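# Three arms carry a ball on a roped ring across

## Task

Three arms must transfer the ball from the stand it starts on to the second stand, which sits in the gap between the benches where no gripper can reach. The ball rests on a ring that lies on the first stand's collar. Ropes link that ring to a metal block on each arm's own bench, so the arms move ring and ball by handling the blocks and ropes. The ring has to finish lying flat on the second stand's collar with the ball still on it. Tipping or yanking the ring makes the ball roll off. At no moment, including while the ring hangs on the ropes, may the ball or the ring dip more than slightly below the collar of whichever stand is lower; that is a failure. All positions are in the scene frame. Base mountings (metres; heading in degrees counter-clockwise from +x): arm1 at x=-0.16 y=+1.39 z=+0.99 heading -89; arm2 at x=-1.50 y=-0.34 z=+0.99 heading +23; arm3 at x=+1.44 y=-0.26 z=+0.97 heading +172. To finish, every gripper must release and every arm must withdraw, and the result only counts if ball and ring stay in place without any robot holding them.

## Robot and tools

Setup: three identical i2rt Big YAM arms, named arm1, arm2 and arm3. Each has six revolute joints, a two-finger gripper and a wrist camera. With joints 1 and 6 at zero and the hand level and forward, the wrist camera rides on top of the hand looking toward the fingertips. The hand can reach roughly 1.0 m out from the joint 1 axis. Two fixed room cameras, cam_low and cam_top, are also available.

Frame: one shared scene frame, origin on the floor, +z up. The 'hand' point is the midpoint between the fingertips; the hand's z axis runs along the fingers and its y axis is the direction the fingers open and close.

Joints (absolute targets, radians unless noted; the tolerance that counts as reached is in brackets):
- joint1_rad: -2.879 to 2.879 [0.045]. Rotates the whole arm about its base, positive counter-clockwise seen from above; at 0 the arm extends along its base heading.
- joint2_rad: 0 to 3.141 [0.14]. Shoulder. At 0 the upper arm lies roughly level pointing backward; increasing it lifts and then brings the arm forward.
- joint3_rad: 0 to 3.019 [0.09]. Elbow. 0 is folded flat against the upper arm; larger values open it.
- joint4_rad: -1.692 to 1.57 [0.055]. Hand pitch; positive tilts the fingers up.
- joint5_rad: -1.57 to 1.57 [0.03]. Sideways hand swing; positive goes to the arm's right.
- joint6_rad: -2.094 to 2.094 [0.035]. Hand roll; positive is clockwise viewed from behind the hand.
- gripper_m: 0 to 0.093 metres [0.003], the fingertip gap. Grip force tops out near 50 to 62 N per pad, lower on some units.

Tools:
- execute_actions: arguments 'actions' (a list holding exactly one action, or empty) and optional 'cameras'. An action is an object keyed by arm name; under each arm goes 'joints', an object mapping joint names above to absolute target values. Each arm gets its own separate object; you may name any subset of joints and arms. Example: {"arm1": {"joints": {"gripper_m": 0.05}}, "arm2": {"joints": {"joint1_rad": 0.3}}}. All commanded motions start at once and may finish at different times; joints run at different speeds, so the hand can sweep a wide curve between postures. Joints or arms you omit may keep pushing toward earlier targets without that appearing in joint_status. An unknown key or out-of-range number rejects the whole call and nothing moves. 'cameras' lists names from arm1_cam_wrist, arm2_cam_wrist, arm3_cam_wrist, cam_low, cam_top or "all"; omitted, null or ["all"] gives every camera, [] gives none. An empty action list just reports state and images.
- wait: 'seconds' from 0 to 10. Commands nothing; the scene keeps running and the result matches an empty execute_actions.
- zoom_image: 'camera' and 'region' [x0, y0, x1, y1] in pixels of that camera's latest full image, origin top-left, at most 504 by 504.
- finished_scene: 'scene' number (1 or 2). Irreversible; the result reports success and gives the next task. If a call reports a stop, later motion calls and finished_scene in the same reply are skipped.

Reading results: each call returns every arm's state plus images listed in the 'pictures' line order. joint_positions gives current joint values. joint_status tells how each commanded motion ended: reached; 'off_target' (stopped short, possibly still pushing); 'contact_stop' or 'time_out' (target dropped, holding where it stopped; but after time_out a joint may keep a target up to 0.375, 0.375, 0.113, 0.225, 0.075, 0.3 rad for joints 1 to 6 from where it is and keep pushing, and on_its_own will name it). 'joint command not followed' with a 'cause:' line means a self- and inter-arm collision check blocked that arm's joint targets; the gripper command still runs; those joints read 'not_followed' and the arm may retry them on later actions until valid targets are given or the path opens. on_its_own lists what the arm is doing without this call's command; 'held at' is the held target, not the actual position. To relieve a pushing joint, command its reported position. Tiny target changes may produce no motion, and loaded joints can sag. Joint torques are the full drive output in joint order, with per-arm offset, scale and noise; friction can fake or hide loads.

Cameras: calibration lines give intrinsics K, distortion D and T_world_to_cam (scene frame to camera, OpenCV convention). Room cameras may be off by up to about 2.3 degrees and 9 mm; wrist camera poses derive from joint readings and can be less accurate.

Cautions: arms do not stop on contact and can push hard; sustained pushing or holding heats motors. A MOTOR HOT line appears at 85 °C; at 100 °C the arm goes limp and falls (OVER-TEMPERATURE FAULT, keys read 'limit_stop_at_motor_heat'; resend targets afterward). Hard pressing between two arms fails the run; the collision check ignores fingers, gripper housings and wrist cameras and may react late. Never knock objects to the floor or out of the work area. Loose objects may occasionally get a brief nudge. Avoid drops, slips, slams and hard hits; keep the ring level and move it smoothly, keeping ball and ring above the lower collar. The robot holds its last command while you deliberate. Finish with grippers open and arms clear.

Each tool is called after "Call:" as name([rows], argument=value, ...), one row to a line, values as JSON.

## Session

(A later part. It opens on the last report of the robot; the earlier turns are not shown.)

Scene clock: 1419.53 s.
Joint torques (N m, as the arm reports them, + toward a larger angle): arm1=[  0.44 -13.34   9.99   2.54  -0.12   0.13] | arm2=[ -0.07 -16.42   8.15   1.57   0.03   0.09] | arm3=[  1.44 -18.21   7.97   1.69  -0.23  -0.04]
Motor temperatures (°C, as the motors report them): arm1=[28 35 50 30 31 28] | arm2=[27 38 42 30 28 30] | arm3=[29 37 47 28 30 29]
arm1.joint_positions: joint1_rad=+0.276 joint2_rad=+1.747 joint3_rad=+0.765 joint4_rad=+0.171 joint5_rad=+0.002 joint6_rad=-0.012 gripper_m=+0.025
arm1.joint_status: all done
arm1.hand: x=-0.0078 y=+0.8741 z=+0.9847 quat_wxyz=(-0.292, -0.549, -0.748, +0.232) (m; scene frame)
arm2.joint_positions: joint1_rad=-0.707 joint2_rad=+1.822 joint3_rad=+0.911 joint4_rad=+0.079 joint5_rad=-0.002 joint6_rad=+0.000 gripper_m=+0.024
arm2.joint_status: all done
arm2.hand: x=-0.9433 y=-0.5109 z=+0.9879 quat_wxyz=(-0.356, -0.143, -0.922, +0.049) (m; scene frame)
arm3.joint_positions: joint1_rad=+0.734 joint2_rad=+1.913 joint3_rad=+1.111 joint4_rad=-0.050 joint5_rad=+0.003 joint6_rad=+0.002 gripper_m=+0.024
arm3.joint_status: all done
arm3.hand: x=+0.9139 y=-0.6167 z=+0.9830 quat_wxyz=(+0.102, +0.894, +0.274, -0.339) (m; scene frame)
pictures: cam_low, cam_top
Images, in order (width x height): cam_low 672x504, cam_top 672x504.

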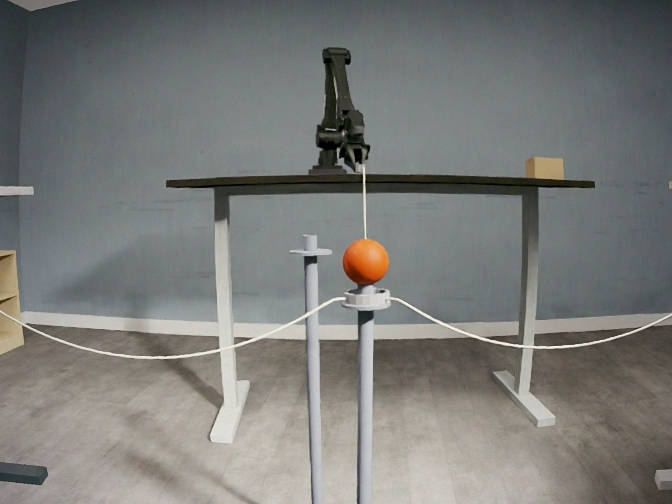

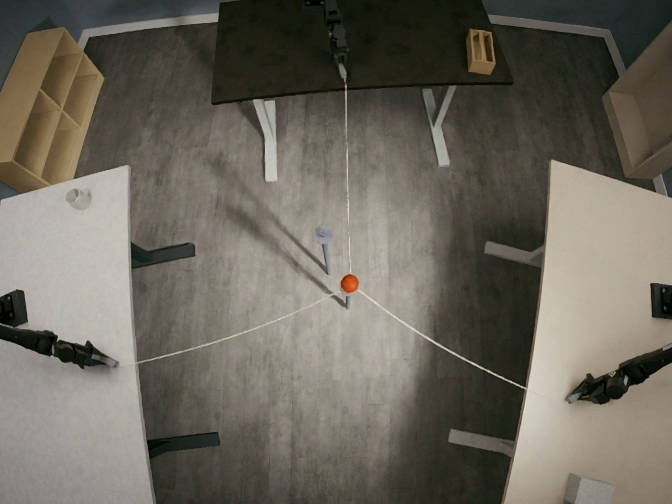

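Call:
execute_actions([
  {"arm1": {"joints": {"gripper_m": 0.055}}, "arm2": {"joints": {"gripper_m": 0.055}}, "arm3": {"joints": {"gripper_m": 0.055}}},
], cameras=["all"])

Scene clock: 1424.90 s.
Joint torques (N m, as the arm reports them, + toward a larger angle): arm1=[  0.49 -13.21   9.98   2.49  -0.12   0.13] | arm2=[ -0.28 -16.66   8.19   1.51   0.01   0.08] | arm3=[  1.71 -18.19   7.88   1.6   -0.2   -0.05]
Motor temperatures (°C, as the motors report them): arm1=[28 35 50 30 31 28] | arm2=[27 38 42 30 28 30] | arm3=[29 37 47 28 30 29]
arm1.joint_positions: joint1_rad=+0.276 joint2_rad=+1.747 joint3_rad=+0.765 joint4_rad=+0.172 joint5_rad=+0.002 joint6_rad=-0.012 gripper_m=+0.055
arm1.joint_status: all done
arm1.hand: x=-0.0077 y=+0.8738 z=+0.9850 quat_wxyz=(-0.293, -0.549, -0.747, +0.232) (m; scene frame)
arm2.joint_positions: joint1_rad=-0.707 joint2_rad=+1.822 joint3_rad=+0.911 joint4_rad=+0.079 joint5_rad=-0.002 joint6_rad=+0.000 gripper_m=+0.055
arm2.joint_status: all done
arm2.hand: x=-0.9432 y=-0.5110 z=+0.9883 quat_wxyz=(-0.356, -0.143, -0.922, +0.050) (m; scene frame)
arm3.joint_positions: joint1_rad=+0.734 joint2_rad=+1.913 joint3_rad=+1.111 joint4_rad=-0.050 joint5_rad=+0.003 joint6_rad=+0.002 gripper_m=+0.055
arm3.joint_status: all done
arm3.hand: x=+0.9139 y=-0.6167 z=+0.9830 quat_wxyz=(+0.102, +0.894, +0.274, -0.339) (m; scene frame)
pictures: arm1_cam_wrist, arm2_cam_wrist, arm3_cam_wrist, cam_low, cam_top
camera_calibration (this result's frames):
arm1_cam_wrist: T_world_to_cam=[[-0.959078, -0.280807, 0.0362851, 0.201535], [-0.282987, 0.946431, -0.155518, -0.673095], [0.00932912, -0.159422, -0.987166, 1.23195], [0, 0, 0, 1]] pos_world=[-0.00868313, 0.890031, 1.10415]
arm2_cam_wrist: T_world_to_cam=[[-0.313754, -0.949464, -0.00870491, -0.777113], [-0.945145, 0.313178, -0.0928482, -0.641099], [0.0908822, -0.0209041, -0.995642, 1.18142], [0, 0, 0, 1]] pos_world=[-0.957124, -0.512366, 1.10998]
arm3_cam_wrist: T_world_to_cam=[[-0.552919, 0.832805, 0.0267731, 0.989016], [0.825823, 0.551994, -0.115406, -0.292747], [-0.110889, -0.0417003, -0.992958, 1.1795], [0, 0, 0, 1]] pos_world=[0.919397, -0.612877, 1.11093]
Images, in order (width x height): arm1_cam_wrist 672x504, arm2_cam_wrist 672x504, arm3_cam_wrist 672x504, cam_low 672x504, cam_top 672x504.

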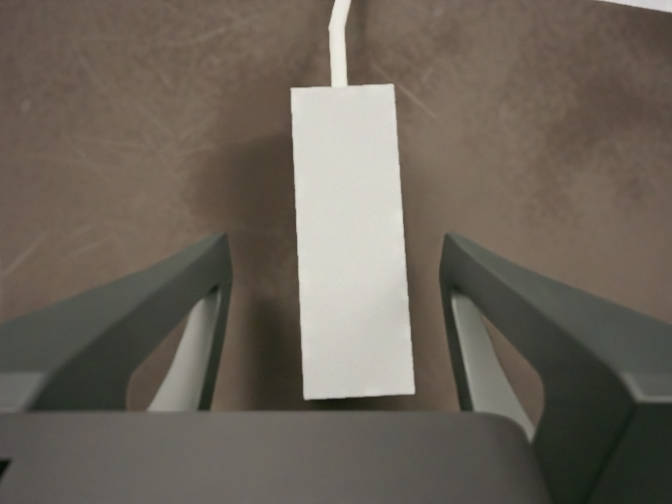

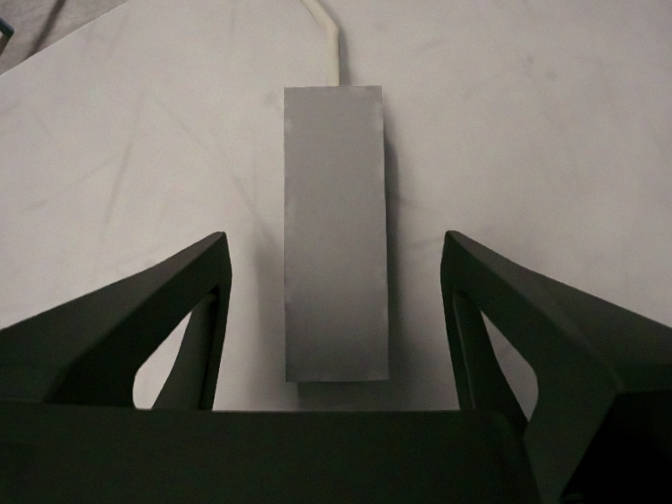

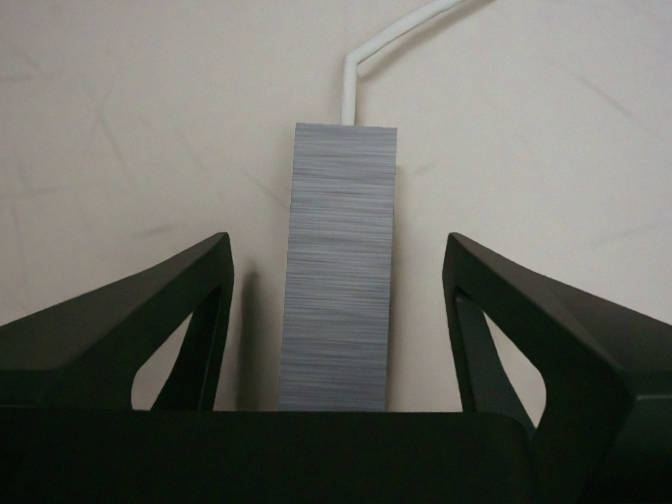

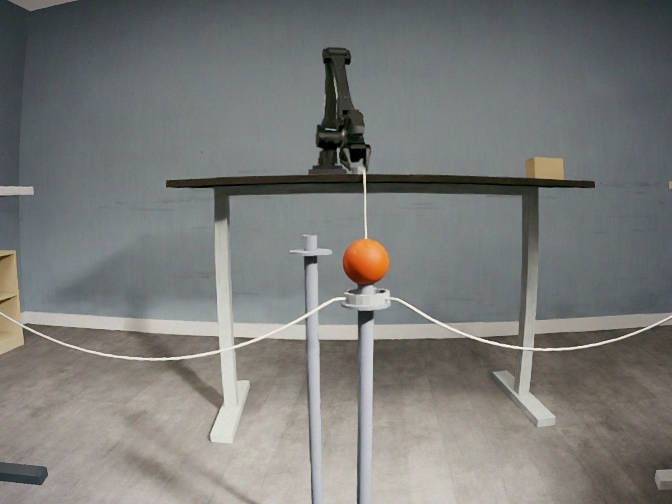

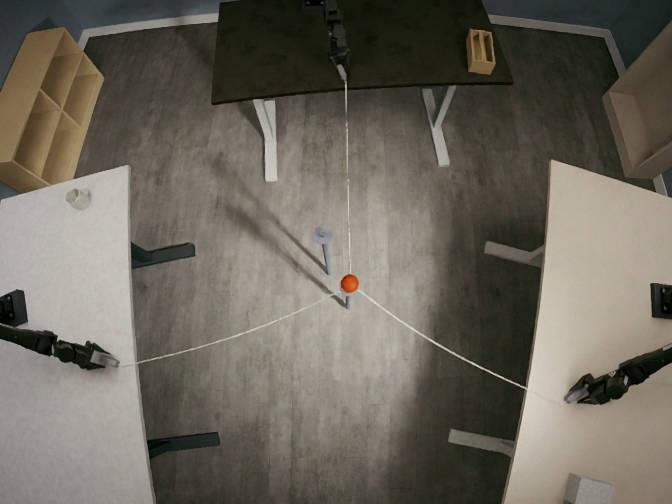

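Call:
execute_actions([
  {"arm1": {"joints": {"joint2_rad": 1.35}}, "arm2": {"joints": {"joint2_rad": 1.42}}, "arm3": {"joints": {"joint2_rad": 1.51}}},
], cameras=["cam_low", "cam_top"])

Call:
zoom_image(camera="cam_low", region=[310, 210, 420, 320])

Scene clock: 1431.47 s.
Joint torques (N m, as the arm reports them, + toward a larger angle): arm1=[  0.57 -10.27  12.67   2.43  -0.12   0.12] | arm2=[ -0.29 -11.71  10.81   1.81   0.03   0.08] | arm3=[  0.88 -15.32   9.57   2.04  -0.19  -0.05]
Motor temperatures (°C, as the motors report them): arm1=[28 35 50 30 31 28] | arm2=[27 38 43 30 28 30] | arm3=[29 37 47 28 30 29]
arm1.joint_positions: joint1_rad=+0.276 joint2_rad=+1.340 joint3_rad=+0.772 joint4_rad=+0.182 joint5_rad=+0.002 joint6_rad=-0.012 gripper_m=+0.055
arm1.joint_status: all done
arm1.hand: x=-0.0006 y=+0.8619 z=+1.2061 quat_wxyz=(-0.442, -0.489, -0.668, +0.344) (m; scene frame)
arm2.joint_positions: joint1_rad=-0.707 joint2_rad=+1.409 joint3_rad=+0.911 joint4_rad=+0.082 joint5_rad=-0.002 joint6_rad=+0.000 gripper_m=+0.055
arm2.joint_status: all done
arm2.hand: x=-0.9366 y=-0.5153 z=+1.2247 quat_wxyz=(-0.539, -0.129, -0.829, +0.078) (m; scene frame)
arm3.joint_positions: joint1_rad=+0.734 joint2_rad=+1.505 joint3_rad=+1.111 joint4_rad=-0.050 joint5_rad=+0.003 joint6_rad=+0.002 gripper_m=+0.055
arm3.joint_status: all done
arm3.hand: x=+0.9161 y=-0.6160 z=+1.2388 quat_wxyz=(+0.156, +0.807, +0.247, -0.513) (m; scene frame)
pictures: cam_low, cam_top
Images, in order (width x height): cam_low 672x504, cam_top 672x504.

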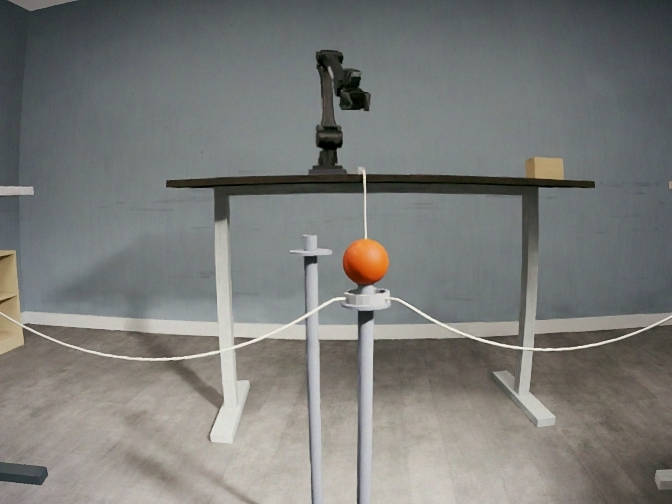

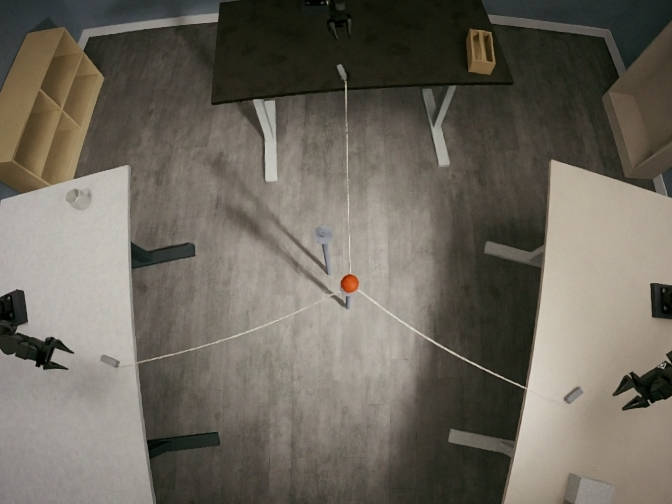

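Region (310, 210, 420, 320) of cam_low's 672x504 image, scaled by 4.582, with more detail than that image has.

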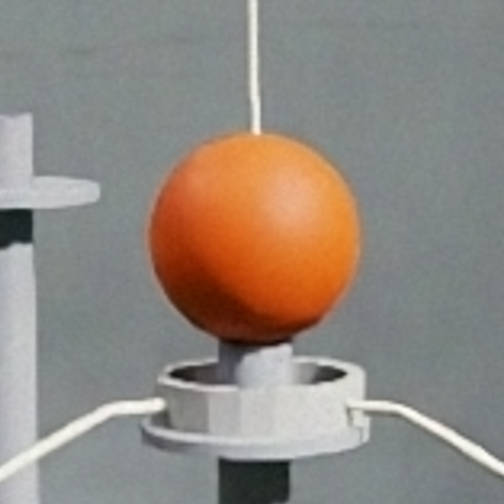

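The ball is on the target post, the ring is lying on the collar, the blocks are resting on their benches, and the arms are clear.

Call:
finished_scene(scene=2)

The scene is finished: the task was done.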